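# Restock wall glove dispenser with two boxes from cart

## Task

Take both fresh glove boxes off the cart and place each into an empty slot of the wall-mounted glove dispenser. The cart and the pedal bin are free to move. Afterwards open the grippers and back the hands away. The robot must stay upright and level; tipping over or ending tilted counts as failure.

## Robot and tools

ROBOT. A Rainbow Robotics RB-Y1: a wheeled base (two drive wheels plus two rear casters, 0.66 m long, 0.58 m wide, front edge 0.10 m ahead of the drive axle), a folding torso, a pan/tilt head and two 7-joint arms, each ending in a parallel gripper. The base cannot move sideways. Rated payload per arm is 3 kg; heavy loads held far forward of the drive wheels can tip the robot, and nothing stops that.

FRAMES. The base frame sits on the floor midway between the drive wheels: x forward, y left, z up. The result reports chest, left_hand and right_hand in this frame. A hand point lies between its finger pads; the fingers point along the hand's -z and close along its x. Reported hand positions drift from truth, worse at long reach. base_odometry is relative to where the base started in the scene, counts only wheel rotation (slip looks like motion), heading positive leftward, -3.142 to 3.142.

execute_actions. Arguments: "actions", a list holding zero or one action, and optional "cameras" (names from head_camera, left_wrist_camera, right_wrist_camera, all; omitted, null or ["all"] gives every camera, [] gives none). An empty list only reports state and images. An action may contain:
- "base": exactly one relative command. translate_m: metres to drive straight from the current spot, forward positive, -3 to 3. rotate_rad: radians to spin in place, left/counter-clockwise positive, -3.2 to 3.2.
- "joints": one object for the whole robot, keyed by joint name, each value an absolute target (radians, grippers in metres of opening). Ranges: torso_squat_rad 0 to 1.2 (larger lowers chest, kept level); torso_shift_rad -0.3 to 0.6 (positive hips forward); torso_pitch_rad -0.2 to 1.4 (positive bows forward); torso_yaw_rad -1.5 to 1.5 (positive left). Shoulder_pitch -2.356 to 2.356 (negative raises arm forward); left_shoulder_roll_rad 0 to 3.141 (positive out left); right_shoulder_roll_rad -3.141 to 0 (negative out right); shoulder_yaw -2.094 to 2.094; elbow -2.617 to 0.01 (negative bends); forearm_roll -3.141 to 3.141; wrist_pitch -1.57 to 1.919 (negative tips hand forward); hand_roll -2.705 to 2.705; gripper_m 0 to 0.1. Left and right arms share sign meanings for yaw and rolls (positive = left/counter-clockwise). head_pan_rad -0.523 to 0.523 (positive left, relative to chest); head_tilt_rad -0.35 to 1.57 (positive down). Done tolerance is 0.02 rad, 0.004 m for grippers.
- "speeds": caps for this action only: translate_m 0.05 to 0.4 m/s, rotate_rad 0.1 to 1.509 rad/s (defaults are the maxima).
- "min_time_s": 0.1 to 8, the shortest duration each arm/head motion may take.
Parts in one action start together. An action runs at most 15 s; a base move needing over 8.667 s is refused. Unknown keys or out-of-range values cause refusal with no motion. Joints you omit may still be driving toward old targets.
Torso combined limits: squat+shift <= 1.52; squat-shift+pitch <= 1.57; shift+0.5 pitch-0.4 squat <= 0.7; shift+0.3 pitch-0.5 squat <= 0.39. Violating one leaves torso joints short with off_target.

OTHER TOOLS. wait(seconds 0 to 10) lets time pass without new commands and returns state and images. zoom_image(camera, region [x0,y0,x1,y1] pixels, top-left origin, at most 504x504) enlarges part of that camera's latest full image. read_manual(section "licences") gives URDF licence text only. finished_scene(scene number) ends the scene irreversibly and reports success; the task must already be achieved and stable.

CAMERAS. head_camera 896x504; wrist cameras 644x364; each comes with pinhole intrinsics and a base-to-camera transform, accurate to roughly half a degree and a few millimetres, worse for wrist cameras on a stretched arm.

RESULT LINES. base_status and joint_status describe how each commanded motion ended: done; off_target (stopped short, may still push); limit_stop_at_<name> (a built-in limit halted it); limit_stop_at_own_body (the self-collision guard halted it before contact; move the arm or torso apart); contact_stop (hit something firm, or load too heavy); time_out (took far longer than expected); stopped_with_arm (torso halted because an arm hit something). After contact_stop, time_out or stopped_with_arm, every joint in that group (torso, left arm, right arm) halts and forgets its target. Back off a stopped arm first, in its own action, then the torso. Special case: if both hands hold one object and the torso contact-stops instantly with nothing in the way, resend all arm joints at their reported positions, then resend the torso. "joint command not followed" with a "cause:" line means an arm's targets were withheld to avoid arm self- or arm-arm collision; grippers still move; the robot may retry those targets later. on_its_own lists uncommanded parts; "held at" is a target, not a position. A stop in one call skips later motion calls in the same reply. Motor temperatures are printed per arm joint; MOTOR HOT appears from 65 °C, and at 80 °C an OVER-TEMPERATURE FAULT brakes the robot (limit_stop_at_motor_heat); resend targets afterwards. A torque fault (contact torque at a joint's load limit: shoulders 60.9, elbow 31.3, wrist joints 21.7 N m, held weight included) freezes the robot for 10 s.

GRIPPING. To hold an object, command an opening at least 0.005 m below its width; off_target is then expected.

AVOID. The base keeps driving into furniture without stopping, and the bent leg can protrude ahead of the base; a torso leg pressing furniture may shove the robot backward unreported. Never let the arms strike or press on each other, grippers included. Don't drop, slam or shove objects hard; things may also get nudged occasionally. The robot holds its last command while you think, and held loads heat motors, so keep pauses short. Fewer, quicker motions and lower arm effort are better.

Each tool is called by a JSON object that holds its "fn" and its "kwargs", one argument or row to a line.

## Session

{"fn": "execute_actions", "kwargs": {
  "actions": []
}}

Scene clock: 0.00 s.
Motor temperatures (°C, as the motors report them): left_arm=[26 29 31 31 34 33 38] | right_arm=[27 29 30 30 33 32 32]
base_odometry: x=+0.000 y=+0.000 heading=+0.000 (m, m, rad; odometry frame)
base_status: not commanded
joint_positions: torso_squat_rad=+0.350 torso_shift_rad=+0.001 torso_pitch_rad=+0.000 torso_yaw_rad=+0.001 left_shoulder_pitch_rad=-0.015 left_shoulder_roll_rad=+0.005 left_shoulder_yaw_rad=-0.003 left_elbow_rad=-0.225 left_forearm_roll_rad=+0.017 left_wrist_pitch_rad=-0.006 left_hand_roll_rad=+0.014 left_gripper_m=+0.100 right_shoulder_pitch_rad=-0.040 right_shoulder_roll_rad=-0.031 right_shoulder_yaw_rad=-0.052 right_elbow_rad=-0.271 right_forearm_roll_rad=-0.006 right_wrist_pitch_rad=-0.007 right_hand_roll_rad=+0.002 right_gripper_m=+0.099 head_pan_rad=+0.000 head_tilt_rad=+0.400
joint_status: not commanded
chest: x=-0.2275 y=+0.0007 z=+1.2475 quat_wxyz=(+1.000, +0.000, +0.000, +0.000) (m; base frame)
left_hand: x=-0.1067 y=+0.2235 z=+0.5721 quat_wxyz=(+0.992, +0.000, -0.122, +0.012) (m; base frame)
right_hand: x=-0.0666 y=-0.2476 z=+0.5809 quat_wxyz=(+0.987, -0.017, -0.157, -0.018) (m; base frame)
pictures: head_camera, left_wrist_camera, right_wrist_camera
Images, in order (width x height): head_camera 896x504, left_wrist_camera 644x364, right_wrist_camera 644x364.

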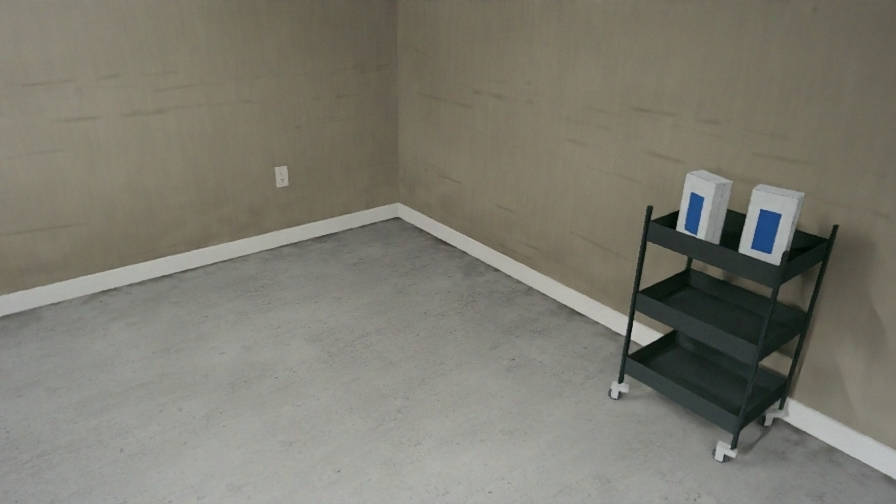

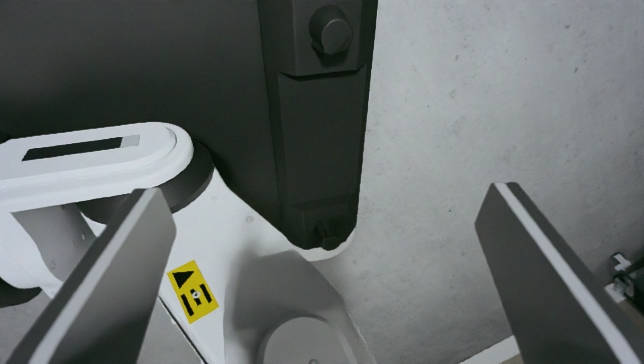

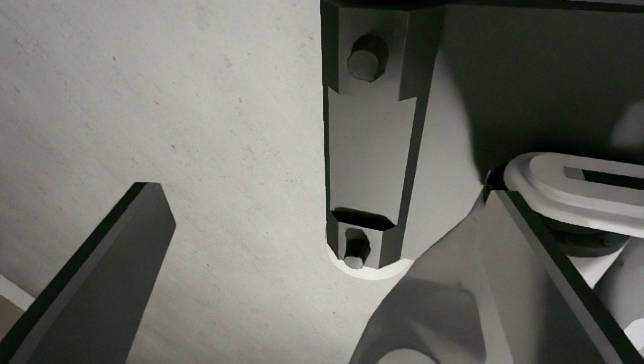

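{"fn": "execute_actions", "kwargs": {
  "actions": [
    {"base":{"rotate_rad":-0.9},"joints":{"head_tilt_rad":0.15}}
  ],
  "cameras": ["head_camera"]
}}

{"fn": "execute_actions", "kwargs": {
  "actions": [
    {"base":{"rotate_rad":-1.0}}
  ],
  "cameras": ["head_camera"]
}}

Scene clock: 11.87 s.
Motor temperatures (°C, as the motors report them): left_arm=[26 29 31 31 34 33 38] | right_arm=[27 29 30 30 33 32 32]
base_odometry: x=+0.000 y=+0.000 heading=-0.899 (m, m, rad; odometry frame)
base_status: done
joint_positions: torso_squat_rad=+0.350 torso_shift_rad=+0.001 torso_pitch_rad=+0.000 torso_yaw_rad=+0.001 left_shoulder_pitch_rad=-0.015 left_shoulder_roll_rad=+0.005 left_shoulder_yaw_rad=-0.003 left_elbow_rad=-0.225 left_forearm_roll_rad=+0.017 left_wrist_pitch_rad=-0.006 left_hand_roll_rad=+0.014 left_gripper_m=+0.100 right_shoulder_pitch_rad=-0.040 right_shoulder_roll_rad=-0.031 right_shoulder_yaw_rad=-0.052 right_elbow_rad=-0.271 right_forearm_roll_rad=-0.006 right_wrist_pitch_rad=-0.007 right_hand_roll_rad=+0.002 right_gripper_m=+0.099 head_pan_rad=+0.000 head_tilt_rad=+0.150
joint_status: all done
chest: x=-0.2275 y=+0.0007 z=+1.2475 quat_wxyz=(+1.000, +0.000, +0.000, +0.000) (m; base frame)
left_hand: x=-0.1067 y=+0.2235 z=+0.5721 quat_wxyz=(+0.992, +0.000, -0.122, +0.012) (m; base frame)
right_hand: x=-0.0666 y=-0.2476 z=+0.5809 quat_wxyz=(+0.987, -0.017, -0.157, -0.018) (m; base frame)
pictures: head_camera
camera_calibration (this result's frames):
head_camera: T_world_to_cam=[[-0.0512096, -0.99868, 0.00406168, -0.0169616], [-0.175938, 0.00501804, -0.984389, 1.45548], [0.983068, -0.0511247, -0.175962, 0.400224], [0, 0, 0, 1]] pos_world=[-0.138242, -0.00378157, 1.50325]
Images, in order (width x height): head_camera 896x504.

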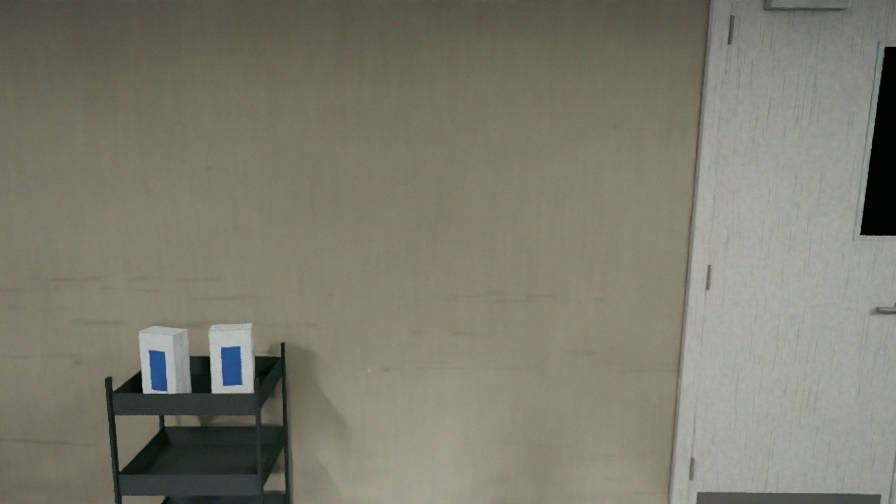

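Scene clock: 15.27 s.
Motor temperatures (°C, as the motors report them): left_arm=[26 29 31 31 34 33 38] | right_arm=[27 29 30 30 33 32 32]
base_odometry: x=+0.000 y=+0.000 heading=-1.898 (m, m, rad; odometry frame)
base_status: done
joint_positions: torso_squat_rad=+0.350 torso_shift_rad=+0.001 torso_pitch_rad=+0.000 torso_yaw_rad=+0.001 left_shoulder_pitch_rad=-0.015 left_shoulder_roll_rad=+0.005 left_shoulder_yaw_rad=-0.003 left_elbow_rad=-0.225 left_forearm_roll_rad=+0.017 left_wrist_pitch_rad=-0.006 left_hand_roll_rad=+0.014 left_gripper_m=+0.100 right_shoulder_pitch_rad=-0.040 right_shoulder_roll_rad=-0.031 right_shoulder_yaw_rad=-0.052 right_elbow_rad=-0.271 right_forearm_roll_rad=-0.006 right_wrist_pitch_rad=-0.007 right_hand_roll_rad=+0.002 right_gripper_m=+0.099 head_pan_rad=+0.000 head_tilt_rad=+0.150
joint_status: not commanded
chest: x=-0.2275 y=+0.0007 z=+1.2475 quat_wxyz=(+1.000, +0.000, +0.000, +0.000) (m; base frame)
left_hand: x=-0.1067 y=+0.2235 z=+0.5721 quat_wxyz=(+0.992, +0.000, -0.122, +0.012) (m; base frame)
right_hand: x=-0.0666 y=-0.2476 z=+0.5809 quat_wxyz=(+0.987, -0.017, -0.157, -0.018) (m; base frame)
pictures: head_camera
camera_calibration (this result's frames):
head_camera: T_world_to_cam=[[-0.0512093, -0.99868, 0.00404069, -0.0169485], [-0.175937, 0.00503866, -0.984389, 1.45548], [0.983069, -0.0511208, -0.175963, 0.400223], [0, 0, 0, 1]] pos_world=[-0.138242, -0.00380009, 1.50325]
Images, in order (width x height): head_camera 896x504.

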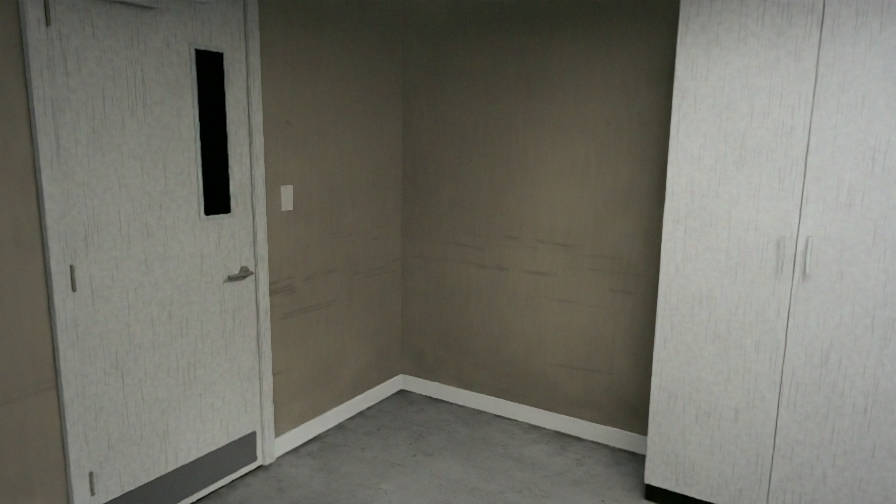

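{"fn": "execute_actions", "kwargs": {
  "actions": [
    {"base":{"rotate_rad":-1.2}}
  ],
  "cameras": ["head_camera"]
}}

{"fn": "execute_actions", "kwargs": {
  "actions": [
    {"base":{"rotate_rad":-1.2}}
  ],
  "cameras": ["head_camera"]
}}

Scene clock: 22.37 s.
Motor temperatures (°C, as the motors report them): left_arm=[26 29 31 31 34 33 38] | right_arm=[27 29 30 30 33 32 32]
base_odometry: x=+0.000 y=+0.001 heading=-3.098 (m, m, rad; odometry frame)
base_status: done
joint_positions: torso_squat_rad=+0.350 torso_shift_rad=+0.001 torso_pitch_rad=+0.000 torso_yaw_rad=+0.001 left_shoulder_pitch_rad=-0.015 left_shoulder_roll_rad=+0.005 left_shoulder_yaw_rad=-0.003 left_elbow_rad=-0.225 left_forearm_roll_rad=+0.017 left_wrist_pitch_rad=-0.006 left_hand_roll_rad=+0.014 left_gripper_m=+0.100 right_shoulder_pitch_rad=-0.040 right_shoulder_roll_rad=-0.031 right_shoulder_yaw_rad=-0.052 right_elbow_rad=-0.271 right_forearm_roll_rad=-0.006 right_wrist_pitch_rad=-0.007 right_hand_roll_rad=+0.002 right_gripper_m=+0.099 head_pan_rad=+0.000 head_tilt_rad=+0.150
joint_status: not commanded
chest: x=-0.2275 y=+0.0007 z=+1.2475 quat_wxyz=(+1.000, +0.000, +0.000, +0.000) (m; base frame)
left_hand: x=-0.1067 y=+0.2235 z=+0.5721 quat_wxyz=(+0.992, +0.000, -0.122, +0.012) (m; base frame)
right_hand: x=-0.0666 y=-0.2476 z=+0.5809 quat_wxyz=(+0.987, -0.017, -0.157, -0.018) (m; base frame)
pictures: head_camera
camera_calibration (this result's frames):
head_camera: T_world_to_cam=[[-0.0512094, -0.99868, 0.00403032, -0.0169417], [-0.175936, 0.00504885, -0.984389, 1.45548], [0.983069, -0.051119, -0.175962, 0.400222], [0, 0, 0, 1]] pos_world=[-0.138242, -0.00380884, 1.50325]
Images, in order (width x height): head_camera 896x504.

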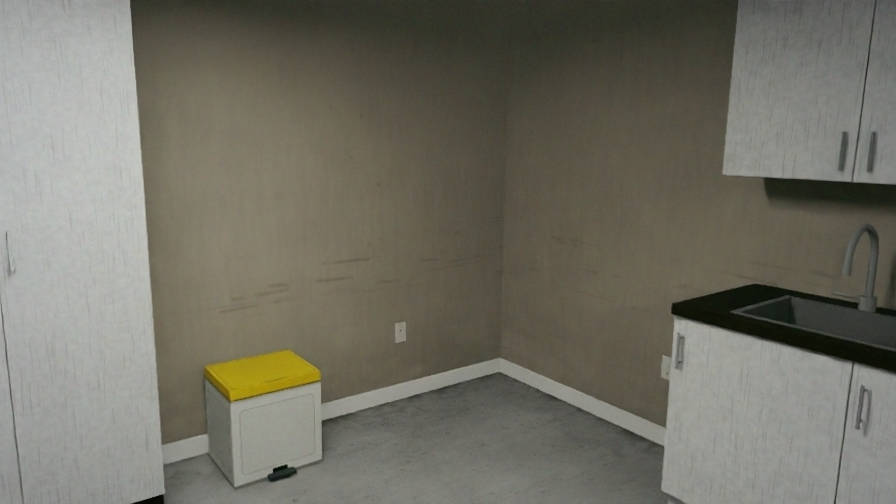

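Scene clock: 26.13 s.
Motor temperatures (°C, as the motors report them): left_arm=[26 29 31 31 34 33 38] | right_arm=[27 29 30 30 33 32 32]
base_odometry: x=+0.000 y=+0.001 heading=+1.986 (m, m, rad; odometry frame)
base_status: done
joint_positions: torso_squat_rad=+0.350 torso_shift_rad=+0.001 torso_pitch_rad=+0.000 torso_yaw_rad=+0.001 left_shoulder_pitch_rad=-0.015 left_shoulder_roll_rad=+0.005 left_shoulder_yaw_rad=-0.003 left_elbow_rad=-0.225 left_forearm_roll_rad=+0.017 left_wrist_pitch_rad=-0.006 left_hand_roll_rad=+0.014 left_gripper_m=+0.100 right_shoulder_pitch_rad=-0.040 right_shoulder_roll_rad=-0.031 right_shoulder_yaw_rad=-0.052 right_elbow_rad=-0.271 right_forearm_roll_rad=-0.006 right_wrist_pitch_rad=-0.007 right_hand_roll_rad=+0.002 right_gripper_m=+0.099 head_pan_rad=+0.000 head_tilt_rad=+0.150
joint_status: not commanded
chest: x=-0.2275 y=+0.0007 z=+1.2475 quat_wxyz=(+1.000, +0.000, +0.000, +0.000) (m; base frame)
left_hand: x=-0.1067 y=+0.2235 z=+0.5721 quat_wxyz=(+0.992, +0.000, -0.122, +0.012) (m; base frame)
right_hand: x=-0.0666 y=-0.2476 z=+0.5809 quat_wxyz=(+0.987, -0.017, -0.157, -0.018) (m; base frame)
pictures: head_camera
camera_calibration (this result's frames):
head_camera: T_world_to_cam=[[-0.0512094, -0.99868, 0.00402637, -0.0169381], [-0.175936, 0.00505273, -0.984389, 1.45548], [0.983069, -0.0511184, -0.175962, 0.400222], [0, 0, 0, 1]] pos_world=[-0.138242, -0.00381123, 1.50325]
Images, in order (width x height): head_camera 896x504.

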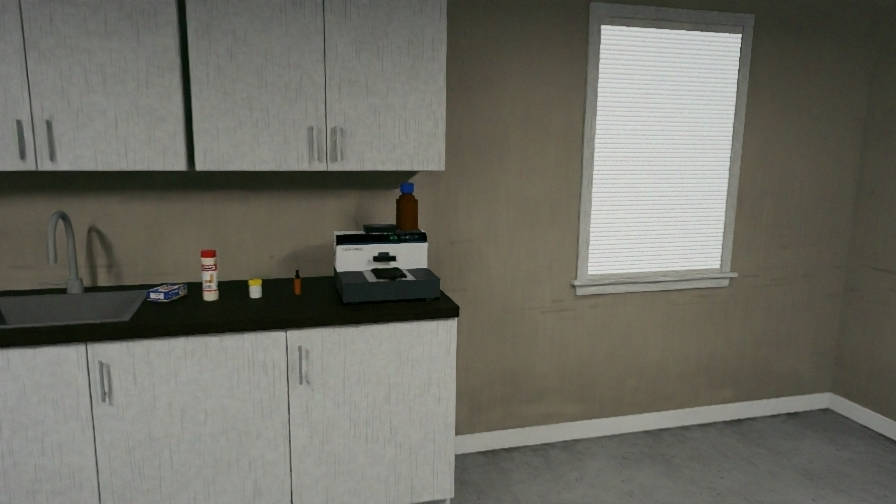

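{"fn": "execute_actions", "kwargs": {
  "actions": [
    {"base":{"rotate_rad":-1.2},"joints":{"head_tilt_rad":0.05}}
  ],
  "cameras": ["head_camera"]
}}

Scene clock: 34.13 s.
Motor temperatures (°C, as the motors report them): left_arm=[26 29 31 31 34 33 38] | right_arm=[27 29 30 30 33 32 32]
base_odometry: x=+0.000 y=+0.000 heading=+0.787 (m, m, rad; odometry frame)
base_status: done
joint_positions: torso_squat_rad=+0.350 torso_shift_rad=+0.001 torso_pitch_rad=+0.000 torso_yaw_rad=+0.001 left_shoulder_pitch_rad=-0.015 left_shoulder_roll_rad=+0.005 left_shoulder_yaw_rad=-0.003 left_elbow_rad=-0.225 left_forearm_roll_rad=+0.017 left_wrist_pitch_rad=-0.006 left_hand_roll_rad=+0.014 left_gripper_m=+0.100 right_shoulder_pitch_rad=-0.040 right_shoulder_roll_rad=-0.031 right_shoulder_yaw_rad=-0.052 right_elbow_rad=-0.271 right_forearm_roll_rad=-0.006 right_wrist_pitch_rad=-0.007 right_hand_roll_rad=+0.002 right_gripper_m=+0.099 head_pan_rad=+0.000 head_tilt_rad=+0.050
joint_status: all done
chest: x=-0.2275 y=+0.0007 z=+1.2475 quat_wxyz=(+1.000, +0.000, +0.000, +0.000) (m; base frame)
left_hand: x=-0.1067 y=+0.2235 z=+0.5721 quat_wxyz=(+0.992, +0.000, -0.122, +0.012) (m; base frame)
right_hand: x=-0.0666 y=-0.2476 z=+0.5809 quat_wxyz=(+0.987, -0.017, -0.157, -0.018) (m; base frame)
pictures: head_camera
camera_calibration (this result's frames):
head_camera: T_world_to_cam=[[-0.0513249, -0.998681, -0.00116987, -0.00944038], [-0.076772, 0.00511346, -0.997036, 1.49417], [0.995727, -0.051083, -0.0769332, 0.259472], [0, 0, 0, 1]] pos_world=[-0.144138, -0.0038137, 1.50969]
Images, in order (width x height): head_camera 896x504.

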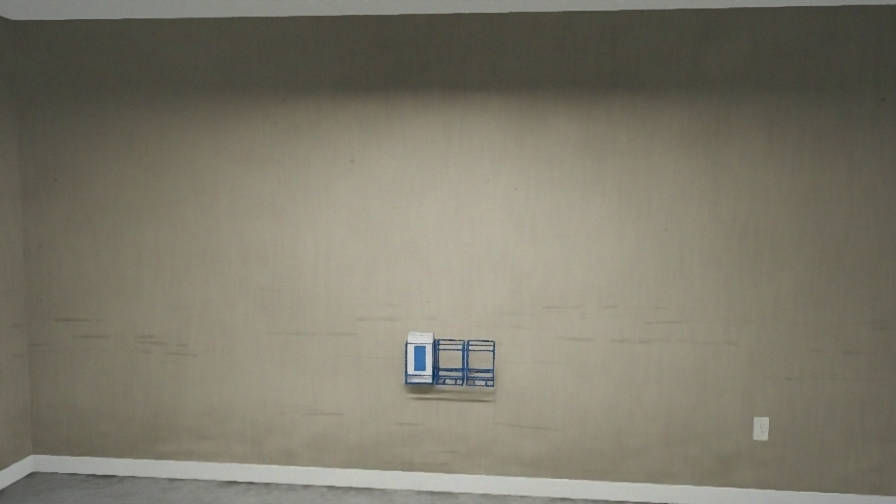

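{"fn": "zoom_image", "kwargs": {
  "camera": "head_camera",
  "region": [380, 310, 520, 410]
}}

Region (380, 310, 520, 410) of head_camera's 896x504 image, scaled by 3.600, with more detail than that image has; it fills the top 360 rows of this view, and the rest is white.

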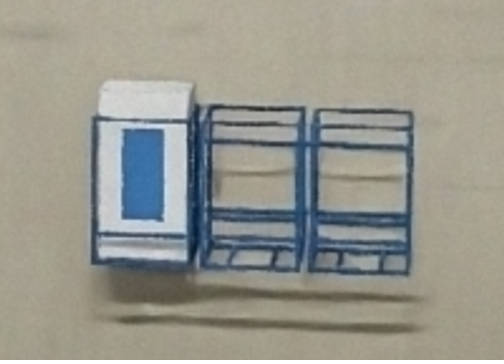

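{"fn": "execute_actions", "kwargs": {
  "actions": [
    {"base":{"rotate_rad":-1.122}}
  ],
  "cameras": []
}}

{"fn": "execute_actions", "kwargs": {
  "actions": [
    {"base":{"translate_m":1.4}}
  ],
  "cameras": []
}}

{"fn": "execute_actions", "kwargs": {
  "actions": [
    {"base":{"rotate_rad":-0.58},"joints":{"head_tilt_rad":0.75}}
  ],
  "cameras": ["head_camera"]
}}

Scene clock: 55.63 s.
Motor temperatures (°C, as the motors report them): left_arm=[26 29 31 31 34 33 38] | right_arm=[27 29 30 30 33 32 32]
base_odometry: x=+0.000 y=+0.000 heading=-0.334 (m, m, rad; odometry frame)
base_status: done
joint_positions: torso_squat_rad=+0.350 torso_shift_rad=+0.001 torso_pitch_rad=+0.000 torso_yaw_rad=+0.001 left_shoulder_pitch_rad=-0.015 left_shoulder_roll_rad=+0.005 left_shoulder_yaw_rad=-0.003 left_elbow_rad=-0.225 left_forearm_roll_rad=+0.017 left_wrist_pitch_rad=-0.006 left_hand_roll_rad=+0.014 left_gripper_m=+0.100 right_shoulder_pitch_rad=-0.040 right_shoulder_roll_rad=-0.031 right_shoulder_yaw_rad=-0.052 right_elbow_rad=-0.271 right_forearm_roll_rad=-0.006 right_wrist_pitch_rad=-0.007 right_hand_roll_rad=+0.002 right_gripper_m=+0.099 head_pan_rad=+0.000 head_tilt_rad=+0.050
joint_status: not commanded
chest: x=-0.2275 y=+0.0007 z=+1.2475 quat_wxyz=(+1.000, +0.000, +0.000, +0.000) (m; base frame)
left_hand: x=-0.1067 y=+0.2235 z=+0.5721 quat_wxyz=(+0.992, +0.000, -0.122, +0.012) (m; base frame)
right_hand: x=-0.0666 y=-0.2476 z=+0.5809 quat_wxyz=(+0.987, -0.017, -0.157, -0.018) (m; base frame)
pictures: none
No camera images: the call's "cameras" was empty. Leave "cameras" out to get every camera's image.

Scene clock: 60.77 s.
Motor temperatures (°C, as the motors report them): left_arm=[26 29 31 31 34 33 38] | right_arm=[27 29 30 30 33 32 32]
base_odometry: x=+1.322 y=-0.460 heading=-0.335 (m, m, rad; odometry frame)
base_status: done
joint_positions: torso_squat_rad=+0.350 torso_shift_rad=+0.001 torso_pitch_rad=+0.000 torso_yaw_rad=+0.001 left_shoulder_pitch_rad=-0.015 left_shoulder_roll_rad=+0.005 left_shoulder_yaw_rad=-0.003 left_elbow_rad=-0.225 left_forearm_roll_rad=+0.017 left_wrist_pitch_rad=-0.006 left_hand_roll_rad=+0.014 left_gripper_m=+0.100 right_shoulder_pitch_rad=-0.040 right_shoulder_roll_rad=-0.031 right_shoulder_yaw_rad=-0.052 right_elbow_rad=-0.271 right_forearm_roll_rad=-0.006 right_wrist_pitch_rad=-0.007 right_hand_roll_rad=+0.002 right_gripper_m=+0.099 head_pan_rad=+0.000 head_tilt_rad=+0.050
joint_status: not commanded
chest: x=-0.2275 y=+0.0007 z=+1.2475 quat_wxyz=(+1.000, +0.000, +0.000, +0.000) (m; base frame)
left_hand: x=-0.1067 y=+0.2235 z=+0.5721 quat_wxyz=(+0.992, +0.000, -0.122, +0.012) (m; base frame)
right_hand: x=-0.0666 y=-0.2476 z=+0.5809 quat_wxyz=(+0.987, -0.017, -0.157, -0.018) (m; base frame)
pictures: none
No camera images: the call's "cameras" was empty. Leave "cameras" out to get every camera's image.

Scene clock: 63.70 s.
Motor temperatures (°C, as the motors report them): left_arm=[26 29 31 31 34 33 38] | right_arm=[27 29 30 30 33 32 32]
base_odometry: x=+1.322 y=-0.460 heading=-0.915 (m, m, rad; odometry frame)
base_status: done
joint_positions: torso_squat_rad=+0.350 torso_shift_rad=+0.001 torso_pitch_rad=+0.000 torso_yaw_rad=+0.001 left_shoulder_pitch_rad=-0.015 left_shoulder_roll_rad=+0.005 left_shoulder_yaw_rad=-0.003 left_elbow_rad=-0.225 left_forearm_roll_rad=+0.017 left_wrist_pitch_rad=-0.006 left_hand_roll_rad=+0.014 left_gripper_m=+0.100 right_shoulder_pitch_rad=-0.040 right_shoulder_roll_rad=-0.031 right_shoulder_yaw_rad=-0.052 right_elbow_rad=-0.271 right_forearm_roll_rad=-0.006 right_wrist_pitch_rad=-0.007 right_hand_roll_rad=+0.002 right_gripper_m=+0.099 head_pan_rad=+0.000 head_tilt_rad=+0.750
joint_status: all done
chest: x=-0.2275 y=+0.0007 z=+1.2475 quat_wxyz=(+1.000, +0.000, +0.000, +0.000) (m; base frame)
left_hand: x=-0.1067 y=+0.2235 z=+0.5721 quat_wxyz=(+0.992, +0.000, -0.122, +0.012) (m; base frame)
right_hand: x=-0.0666 y=-0.2476 z=+0.5809 quat_wxyz=(+0.987, -0.017, -0.157, -0.018) (m; base frame)
pictures: head_camera
camera_calibration (this result's frames):
head_camera: T_world_to_cam=[[-0.0400361, -0.998665, 0.0326316, -0.0560564], [-0.701055, 0.00480457, -0.713091, 0.954902], [0.711983, -0.051426, -0.700311, 1.10351], [0, 0, 0, 1]] pos_world=[-0.118485, -0.00382049, 1.45556]
Images, in order (width x height): head_camera 896x504.

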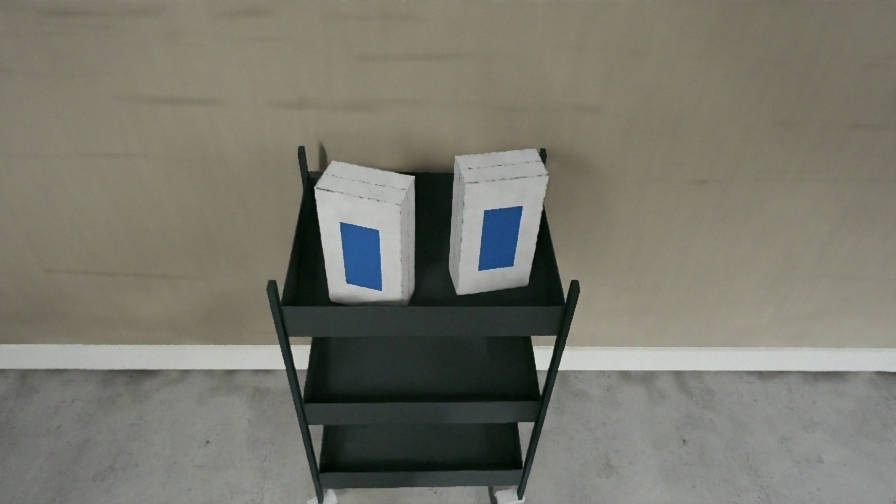

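{"fn": "execute_actions", "kwargs": {
  "actions": [
    {"base":{"rotate_rad":-0.335},"joints":{"torso_squat_rad":0,"torso_shift_rad":0.31,"left_shoulder_pitch_rad":-0.737,"left_shoulder_roll_rad":0.086,"left_shoulder_yaw_rad":0.232,"left_elbow_rad":-1.05,"left_forearm_roll_rad":0,"left_wrist_pitch_rad":1.756,"left_hand_roll_rad":0.03,"head_tilt_rad":0.8}}
  ]
}}

Scene clock: 162.57 s.
Motor temperatures (°C, as the motors report them): left_arm=[27 29 31 31 34 33 38] | right_arm=[27 29 30 30 33 32 32]
base_odometry: x=+1.322 y=-0.460 heading=-1.249 (m, m, rad; odometry frame)
base_status: done
joint_positions: torso_squat_rad=+0.000 torso_shift_rad=+0.310 torso_pitch_rad=+0.000 torso_yaw_rad=+0.001 left_shoulder_pitch_rad=-0.738 left_shoulder_roll_rad=+0.086 left_shoulder_yaw_rad=+0.232 left_elbow_rad=-1.050 left_forearm_roll_rad=+0.000 left_wrist_pitch_rad=+1.756 left_hand_roll_rad=+0.030 left_gripper_m=+0.100 right_shoulder_pitch_rad=-0.040 right_shoulder_roll_rad=-0.031 right_shoulder_yaw_rad=-0.052 right_elbow_rad=-0.271 right_forearm_roll_rad=-0.006 right_wrist_pitch_rad=-0.007 right_hand_roll_rad=+0.002 right_gripper_m=+0.099 head_pan_rad=+0.000 head_tilt_rad=+0.800
joint_status: all done
chest: x=-0.0143 y=+0.0007 z=+1.2565 quat_wxyz=(+1.000, +0.000, +0.000, +0.000) (m; base frame)
left_hand: x=+0.4458 y=+0.2210 z=+0.9329 quat_wxyz=(+1.000, +0.000, +0.000, +0.015) (m; base frame)
right_hand: x=+0.1465 y=-0.2476 z=+0.5899 quat_wxyz=(+0.987, -0.017, -0.157, -0.018) (m; base frame)
pictures: head_camera, left_wrist_camera, right_wrist_camera
camera_calibration (this result's frames):
head_camera: T_world_to_cam=[[-0.038381, -0.998662, 0.034653, -0.0507232], [-0.735906, 0.00478887, -0.677066, 1.05865], [0.675995, -0.0514878, -0.735106, 1.00897], [0, 0, 0, 1]] pos_world=[0.095064, -0.0037753, 1.46024]
left_wrist_camera: T_world_to_cam=[[0.999701, 0.0218783, 0.0108932, -0.460501], [0.0091068, -0.747068, 0.664685, -0.434014], [0.0226802, -0.664387, -0.747044, 0.923699], [0, 0, 0, 1]] pos_world=[0.443367, 0.299531, 0.983543]
right_wrist_camera: T_world_to_cam=[[-0.940701, 0.0274214, -0.338127, 0.346062], [-0.189509, 0.784223, 0.590831, -0.0979768], [0.281369, 0.619873, -0.732522, 0.634278], [0, 0, 0, 1]] pos_world=[0.128508, -0.325826, 0.639524]
Images, in order (width x height): head_camera 896x504, left_wrist_camera 644x364, right_wrist_camera 644x364.

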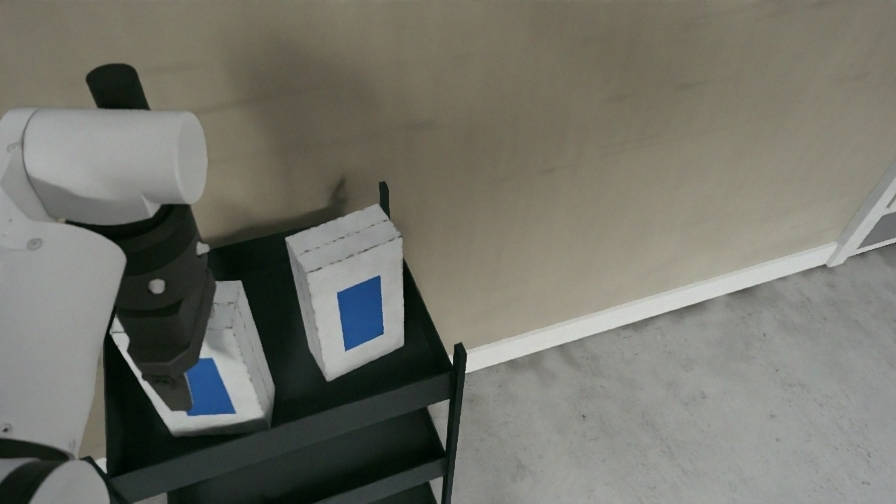

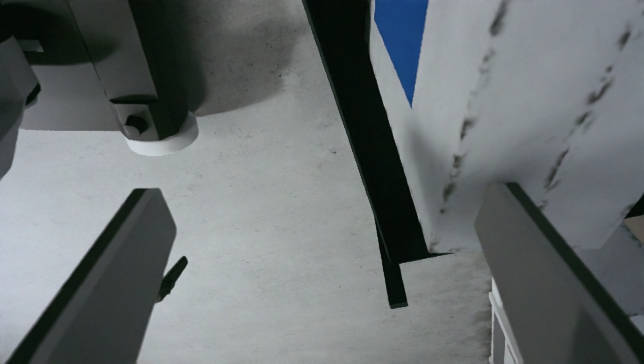

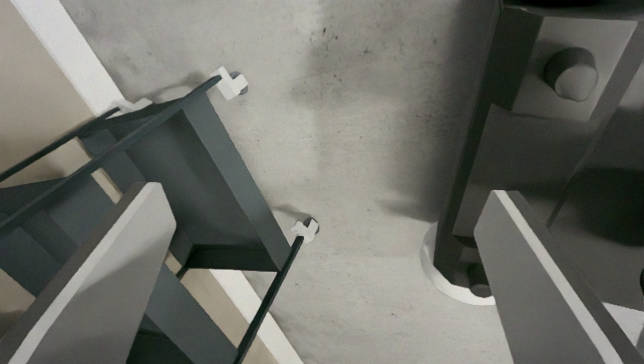

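{"fn": "execute_actions", "kwargs": {
  "actions": [
    {"base":{"rotate_rad":0.08},"joints":{"torso_shift_rad":0.2,"left_hand_roll_rad":-0.05}}
  ],
  "cameras": []
}}

{"fn": "execute_actions", "kwargs": {
  "actions": [
    {"base":{"translate_m":0.19},"speeds":{"translate_m":0.1}}
  ]
}}

Scene clock: 170.83 s.
Motor temperatures (°C, as the motors report them): left_arm=[27 29 31 31 34 33 38] | right_arm=[27 29 30 30 33 32 32]
base_odometry: x=+1.322 y=-0.460 heading=-1.170 (m, m, rad; odometry frame)
base_status: done
joint_positions: torso_squat_rad=+0.000 torso_shift_rad=+0.200 torso_pitch_rad=+0.000 torso_yaw_rad=+0.001 left_shoulder_pitch_rad=-0.738 left_shoulder_roll_rad=+0.086 left_shoulder_yaw_rad=+0.232 left_elbow_rad=-1.050 left_forearm_roll_rad=+0.000 left_wrist_pitch_rad=+1.756 left_hand_roll_rad=-0.050 left_gripper_m=+0.100 right_shoulder_pitch_rad=-0.040 right_shoulder_roll_rad=-0.031 right_shoulder_yaw_rad=-0.052 right_elbow_rad=-0.271 right_forearm_roll_rad=-0.006 right_wrist_pitch_rad=-0.007 right_hand_roll_rad=+0.002 right_gripper_m=+0.099 head_pan_rad=+0.000 head_tilt_rad=+0.800
joint_status: all done
chest: x=-0.0890 y=+0.0007 z=+1.2760 quat_wxyz=(+1.000, +0.000, +0.000, +0.000) (m; base frame)
left_hand: x=+0.3712 y=+0.2210 z=+0.9525 quat_wxyz=(+1.000, +0.000, -0.001, -0.025) (m; base frame)
right_hand: x=+0.0721 y=-0.2476 z=+0.6094 quat_wxyz=(+0.987, -0.017, -0.157, -0.018) (m; base frame)
pictures: none
No camera images: the call's "cameras" was empty. Leave "cameras" out to get every camera's image.

Scene clock: 173.43 s.
Motor temperatures (°C, as the motors report them): left_arm=[27 29 31 31 34 33 38] | right_arm=[27 29 30 30 33 32 32]
base_odometry: x=+1.396 y=-0.635 heading=-1.171 (m, m, rad; odometry frame)
base_status: done
joint_positions: torso_squat_rad=+0.000 torso_shift_rad=+0.200 torso_pitch_rad=+0.000 torso_yaw_rad=+0.001 left_shoulder_pitch_rad=-0.738 left_shoulder_roll_rad=+0.086 left_shoulder_yaw_rad=+0.232 left_elbow_rad=-1.050 left_forearm_roll_rad=+0.000 left_wrist_pitch_rad=+1.756 left_hand_roll_rad=-0.050 left_gripper_m=+0.100 right_shoulder_pitch_rad=-0.040 right_shoulder_roll_rad=-0.031 right_shoulder_yaw_rad=-0.052 right_elbow_rad=-0.271 right_forearm_roll_rad=-0.006 right_wrist_pitch_rad=-0.007 right_hand_roll_rad=+0.002 right_gripper_m=+0.099 head_pan_rad=+0.000 head_tilt_rad=+0.800
joint_status: not commanded
chest: x=-0.0888 y=+0.0007 z=+1.2760 quat_wxyz=(+1.000, +0.000, +0.000, +0.000) (m; base frame)
left_hand: x=+0.3712 y=+0.2210 z=+0.9524 quat_wxyz=(+1.000, +0.000, +0.000, -0.025) (m; base frame)
right_hand: x=+0.0721 y=-0.2476 z=+0.6094 quat_wxyz=(+0.987, -0.017, -0.157, -0.018) (m; base frame)
pictures: head_camera, left_wrist_camera, right_wrist_camera
camera_calibration (this result's frames):
head_camera: T_world_to_cam=[[-0.0383876, -0.998662, 0.0346454, -0.0542297], [-0.735775, 0.00478882, -0.67721, 1.01714], [0.676138, -0.0514877, -0.734974, 1.07349], [0, 0, 0, 1]] pos_world=[0.0204776, -0.00375666, 1.47968]
left_wrist_camera: T_world_to_cam=[[0.998265, -0.0578437, 0.0109847, -0.368152], [-0.0505072, -0.74543, 0.664667, -0.424465], [-0.0302585, -0.664069, -0.747059, 0.959566], [0, 0, 0, 1]] pos_world=[0.375109, 0.299514, 1.00302]
right_wrist_camera: T_world_to_cam=[[-0.940628, 0.0274152, -0.33833, 0.282766], [-0.189642, 0.784221, 0.59079, -0.123553], [0.281522, 0.619875, -0.732462, 0.669404], [0, 0, 0, 1]] pos_world=[0.0540954, -0.325806, 0.658975]
Images, in order (width x height): head_camera 896x504, left_wrist_camera 644x364, right_wrist_camera 644x364.

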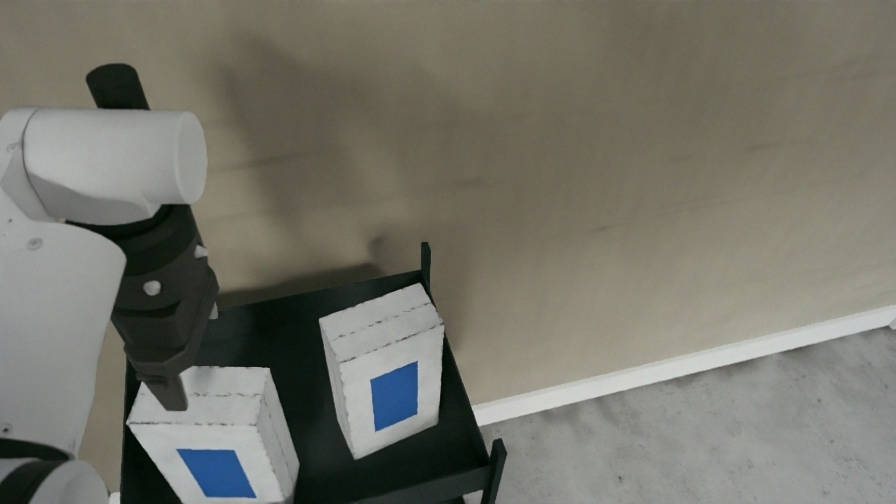

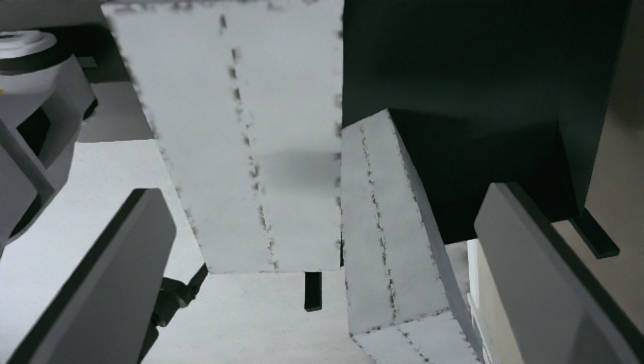

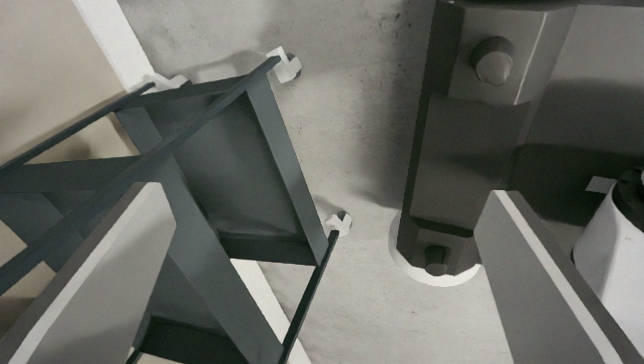

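{"fn": "execute_actions", "kwargs": {
  "actions": [
    {"joints":{"torso_squat_rad":0.547}}
  ],
  "cameras": ["head_camera","left_wrist_camera"]
}}

Scene clock: 190.27 s.
Motor temperatures (°C, as the motors report them): left_arm=[28 29 31 32 34 33 38] | right_arm=[27 29 30 30 33 32 32]
base_odometry: x=+1.396 y=-0.635 heading=-1.171 (m, m, rad; odometry frame)
base_status: not commanded
joint_positions: torso_squat_rad=+0.535 torso_shift_rad=+0.198 torso_pitch_rad=-0.005 torso_yaw_rad=+0.001 left_shoulder_pitch_rad=-0.744 left_shoulder_roll_rad=+0.088 left_shoulder_yaw_rad=+0.232 left_elbow_rad=-1.054 left_forearm_roll_rad=+0.000 left_wrist_pitch_rad=+1.756 left_hand_roll_rad=-0.050 left_gripper_m=+0.100 right_shoulder_pitch_rad=-0.040 right_shoulder_roll_rad=-0.031 right_shoulder_yaw_rad=-0.052 right_elbow_rad=-0.271 right_forearm_roll_rad=-0.006 right_wrist_pitch_rad=-0.007 right_hand_roll_rad=+0.002 right_gripper_m=+0.099 head_pan_rad=+0.000 head_tilt_rad=+0.800
joint_status: torso_squat_rad contact_stop (moved +0.535 of +0.547)
chest: x=-0.1113 y=+0.0003 z=+1.1804 quat_wxyz=(+1.000, +0.000, -0.003, +0.000) (m; base frame)
left_hand: x=+0.3538 y=+0.2209 z=+0.8634 quat_wxyz=(+1.000, +0.001, -0.008, -0.025) (m; base frame)
right_hand: x=+0.0533 y=-0.2475 z=+0.5145 quat_wxyz=(+0.987, -0.017, -0.160, -0.018) (m; base frame)
pictures: head_camera, left_wrist_camera
camera_calibration (this result's frames):
head_camera: T_world_to_cam=[[-0.0385743, -0.998685, 0.0337683, -0.0511939], [-0.731966, 0.00523496, -0.681321, 0.941109], [0.680248, -0.0509987, -0.731206, 1.01443], [0, 0, 0, 1]] pos_world=[-0.00318085, -0.00431847, 1.38468]
left_wrist_camera: T_world_to_cam=[[0.99792, -0.0588421, 0.0263381, -0.362689], [-0.0615105, -0.74674, 0.662265, -0.360062], [-0.0193013, -0.662508, -0.748806, 0.889806], [0, 0, 0, 1]] pos_world=[0.356962, 0.299289, 0.914301]
Images, in order (width x height): head_camera 896x504, left_wrist_camera 644x364.

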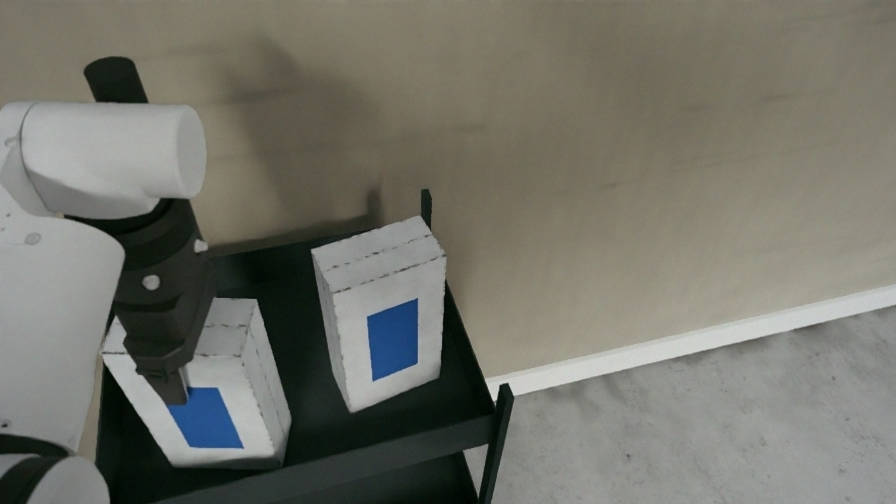

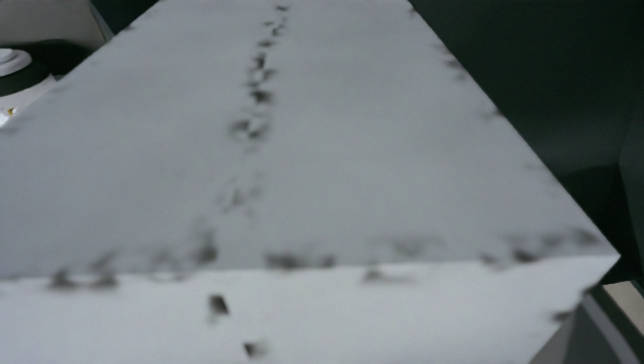

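{"fn": "execute_actions", "kwargs": {
  "actions": [
    {"joints":{"torso_squat_rad":0.49}}
  ],
  "cameras": []
}}

{"fn": "execute_actions", "kwargs": {
  "actions": [
    {"joints":{"left_gripper_m":0.03}}
  ],
  "cameras": []
}}

{"fn": "execute_actions", "kwargs": {
  "actions": [
    {"joints":{"torso_squat_rad":0,"torso_shift_rad":0.2}}
  ],
  "cameras": ["head_camera"]
}}

Scene clock: 196.77 s.
Motor temperatures (°C, as the motors report them): left_arm=[27 29 31 32 34 33 38] | right_arm=[27 29 30 30 33 32 32]
base_odometry: x=+1.396 y=-0.635 heading=-1.171 (m, m, rad; odometry frame)
base_status: not commanded
joint_positions: torso_squat_rad=+0.490 torso_shift_rad=+0.199 torso_pitch_rad=-0.003 torso_yaw_rad=+0.001 left_shoulder_pitch_rad=-0.738 left_shoulder_roll_rad=+0.086 left_shoulder_yaw_rad=+0.232 left_elbow_rad=-1.050 left_forearm_roll_rad=+0.000 left_wrist_pitch_rad=+1.756 left_hand_roll_rad=-0.050 left_gripper_m=+0.100 right_shoulder_pitch_rad=-0.040 right_shoulder_roll_rad=-0.031 right_shoulder_yaw_rad=-0.052 right_elbow_rad=-0.271 right_forearm_roll_rad=-0.006 right_wrist_pitch_rad=-0.007 right_hand_roll_rad=+0.002 right_gripper_m=+0.099 head_pan_rad=+0.000 head_tilt_rad=+0.800
joint_status: all done
chest: x=-0.1071 y=+0.0005 z=+1.1954 quat_wxyz=(+1.000, +0.000, -0.002, +0.000) (m; base frame)
left_hand: x=+0.3542 y=+0.2211 z=+0.8737 quat_wxyz=(+1.000, +0.000, -0.002, -0.025) (m; base frame)
right_hand: x=+0.0561 y=-0.2476 z=+0.5293 quat_wxyz=(+0.987, -0.017, -0.159, -0.018) (m; base frame)
pictures: none
No camera images: the call's "cameras" was empty. Leave "cameras" out to get every camera's image.

Scene clock: 197.97 s.
Motor temperatures (°C, as the motors report them): left_arm=[28 29 31 32 34 33 38] | right_arm=[27 29 30 30 33 32 32]
base_odometry: x=+1.396 y=-0.635 heading=-1.171 (m, m, rad; odometry frame)
base_status: not commanded
joint_positions: torso_squat_rad=+0.490 torso_shift_rad=+0.199 torso_pitch_rad=-0.003 torso_yaw_rad=+0.001 left_shoulder_pitch_rad=-0.738 left_shoulder_roll_rad=+0.086 left_shoulder_yaw_rad=+0.232 left_elbow_rad=-1.050 left_forearm_roll_rad=+0.000 left_wrist_pitch_rad=+1.756 left_hand_roll_rad=-0.050 left_gripper_m=+0.063 right_shoulder_pitch_rad=-0.040 right_shoulder_roll_rad=-0.031 right_shoulder_yaw_rad=-0.052 right_elbow_rad=-0.271 right_forearm_roll_rad=-0.006 right_wrist_pitch_rad=-0.007 right_hand_roll_rad=+0.002 right_gripper_m=+0.099 head_pan_rad=+0.000 head_tilt_rad=+0.800
joint_status: left_gripper_m off_target (ended at +0.063, target +0.030)
chest: x=-0.1071 y=+0.0005 z=+1.1954 quat_wxyz=(+1.000, +0.000, -0.002, +0.000) (m; base frame)
left_hand: x=+0.3541 y=+0.2211 z=+0.8736 quat_wxyz=(+1.000, +0.000, -0.002, -0.025) (m; base frame)
right_hand: x=+0.0561 y=-0.2476 z=+0.5293 quat_wxyz=(+0.987, -0.017, -0.159, -0.018) (m; base frame)
pictures: none
No camera images: the call's "cameras" was empty. Leave "cameras" out to get every camera's image.

Scene clock: 200.47 s.
Motor temperatures (°C, as the motors report them): left_arm=[28 29 31 32 34 33 38] | right_arm=[27 29 30 30 33 32 32]
base_odometry: x=+1.396 y=-0.635 heading=-1.171 (m, m, rad; odometry frame)
base_status: not commanded
joint_positions: torso_squat_rad=+0.000 torso_shift_rad=+0.200 torso_pitch_rad=-0.003 torso_yaw_rad=+0.001 left_shoulder_pitch_rad=-0.737 left_shoulder_roll_rad=+0.086 left_shoulder_yaw_rad=+0.232 left_elbow_rad=-1.050 left_forearm_roll_rad=+0.000 left_wrist_pitch_rad=+1.756 left_hand_roll_rad=-0.050 left_gripper_m=+0.063 right_shoulder_pitch_rad=-0.040 right_shoulder_roll_rad=-0.031 right_shoulder_yaw_rad=-0.052 right_elbow_rad=-0.271 right_forearm_roll_rad=-0.006 right_wrist_pitch_rad=-0.007 right_hand_roll_rad=+0.002 right_gripper_m=+0.099 head_pan_rad=+0.000 head_tilt_rad=+0.800
joint_status: all done
chest: x=-0.0898 y=+0.0006 z=+1.2760 quat_wxyz=(+1.000, +0.000, -0.002, +0.000) (m; base frame)
left_hand: x=+0.3711 y=+0.2212 z=+0.9537 quat_wxyz=(+1.000, +0.000, -0.002, -0.024) (m; base frame)
right_hand: x=+0.0733 y=-0.2476 z=+0.6098 quat_wxyz=(+0.987, -0.017, -0.159, -0.018) (m; base frame)
pictures: head_camera
camera_calibration (this result's frames):
head_camera: T_world_to_cam=[[-0.0384989, -0.998669, 0.034324, -0.0540241], [-0.73354, 0.00491949, -0.679628, 1.01969], [0.678554, -0.051343, -0.732754, 1.07153], [0, 0, 0, 1]] pos_world=[0.0188158, -0.00395318, 1.48003]
Images, in order (width x height): head_camera 896x504.

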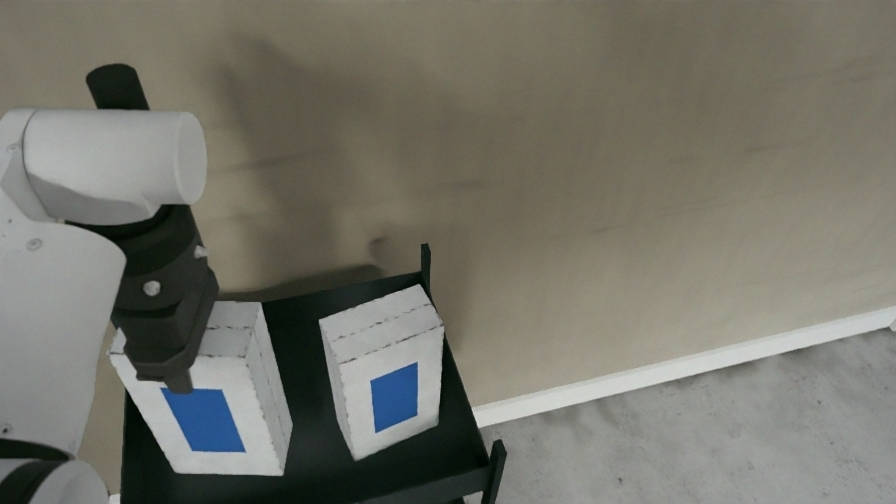

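{"fn": "execute_actions", "kwargs": {
  "actions": [
    {"joints":{"left_shoulder_pitch_rad":-1.091,"left_shoulder_roll_rad":0.183,"left_shoulder_yaw_rad":0.308,"left_elbow_rad":-0.965,"left_wrist_pitch_rad":1.9,"head_tilt_rad":0.3},"min_time_s":2}
  ],
  "cameras": []
}}

{"fn": "execute_actions", "kwargs": {
  "actions": [
    {"base":{"translate_m":-0.3},"joints":{"torso_shift_rad":0,"left_wrist_pitch_rad":1.83,"left_hand_roll_rad":0}}
  ],
  "cameras": []
}}

Scene clock: 216.67 s.
Motor temperatures (°C, as the motors report them): left_arm=[28 29 31 32 34 33 38] | right_arm=[27 29 30 30 33 32 32]
base_odometry: x=+1.396 y=-0.635 heading=-1.171 (m, m, rad; odometry frame)
base_status: not commanded
joint_positions: torso_squat_rad=+0.000 torso_shift_rad=+0.200 torso_pitch_rad=-0.003 torso_yaw_rad=+0.001 left_shoulder_pitch_rad=-1.090 left_shoulder_roll_rad=+0.183 left_shoulder_yaw_rad=+0.308 left_elbow_rad=-0.965 left_forearm_roll_rad=+0.000 left_wrist_pitch_rad=+1.900 left_hand_roll_rad=-0.050 left_gripper_m=+0.063 right_shoulder_pitch_rad=-0.040 right_shoulder_roll_rad=-0.031 right_shoulder_yaw_rad=-0.052 right_elbow_rad=-0.271 right_forearm_roll_rad=-0.006 right_wrist_pitch_rad=-0.007 right_hand_roll_rad=+0.002 right_gripper_m=+0.099 head_pan_rad=+0.000 head_tilt_rad=+0.300
joint_status: all done
chest: x=-0.0898 y=+0.0006 z=+1.2760 quat_wxyz=(+1.000, +0.000, -0.002, +0.000) (m; base frame)
left_hand: x=+0.4399 y=+0.2211 z=+1.1076 quat_wxyz=(+0.998, +0.002, -0.066, -0.025) (m; base frame)
right_hand: x=+0.0733 y=-0.2476 z=+0.6098 quat_wxyz=(+0.987, -0.017, -0.159, -0.018) (m; base frame)
pictures: none
No camera images: the call's "cameras" was empty. Leave "cameras" out to get every camera's image.

Scene clock: 219.20 s.
Motor temperatures (°C, as the motors report them): left_arm=[29 29 31 32 34 33 38] | right_arm=[27 29 30 30 33 32 32]
base_odometry: x=+1.279 y=-0.358 heading=-1.174 (m, m, rad; odometry frame)
base_status: done
joint_positions: torso_squat_rad=+0.000 torso_shift_rad=+0.000 torso_pitch_rad=-0.003 torso_yaw_rad=+0.001 left_shoulder_pitch_rad=-1.090 left_shoulder_roll_rad=+0.183 left_shoulder_yaw_rad=+0.308 left_elbow_rad=-0.965 left_forearm_roll_rad=+0.000 left_wrist_pitch_rad=+1.830 left_hand_roll_rad=+0.000 left_gripper_m=+0.063 right_shoulder_pitch_rad=-0.040 right_shoulder_roll_rad=-0.031 right_shoulder_yaw_rad=-0.052 right_elbow_rad=-0.271 right_forearm_roll_rad=-0.006 right_wrist_pitch_rad=-0.007 right_hand_roll_rad=+0.002 right_gripper_m=+0.099 head_pan_rad=+0.000 head_tilt_rad=+0.300
joint_status: all done
chest: x=-0.2291 y=+0.0007 z=+1.2899 quat_wxyz=(+1.000, +0.000, -0.002, +0.000) (m; base frame)
left_hand: x=+0.3167 y=+0.2213 z=+1.1246 quat_wxyz=(+0.995, +0.000, -0.101, +0.000) (m; base frame)
right_hand: x=-0.0657 y=-0.2475 z=+0.6239 quat_wxyz=(+0.987, -0.017, -0.159, -0.018) (m; base frame)
pictures: none
No camera images: the call's "cameras" was empty. Leave "cameras" out to get every camera's image.


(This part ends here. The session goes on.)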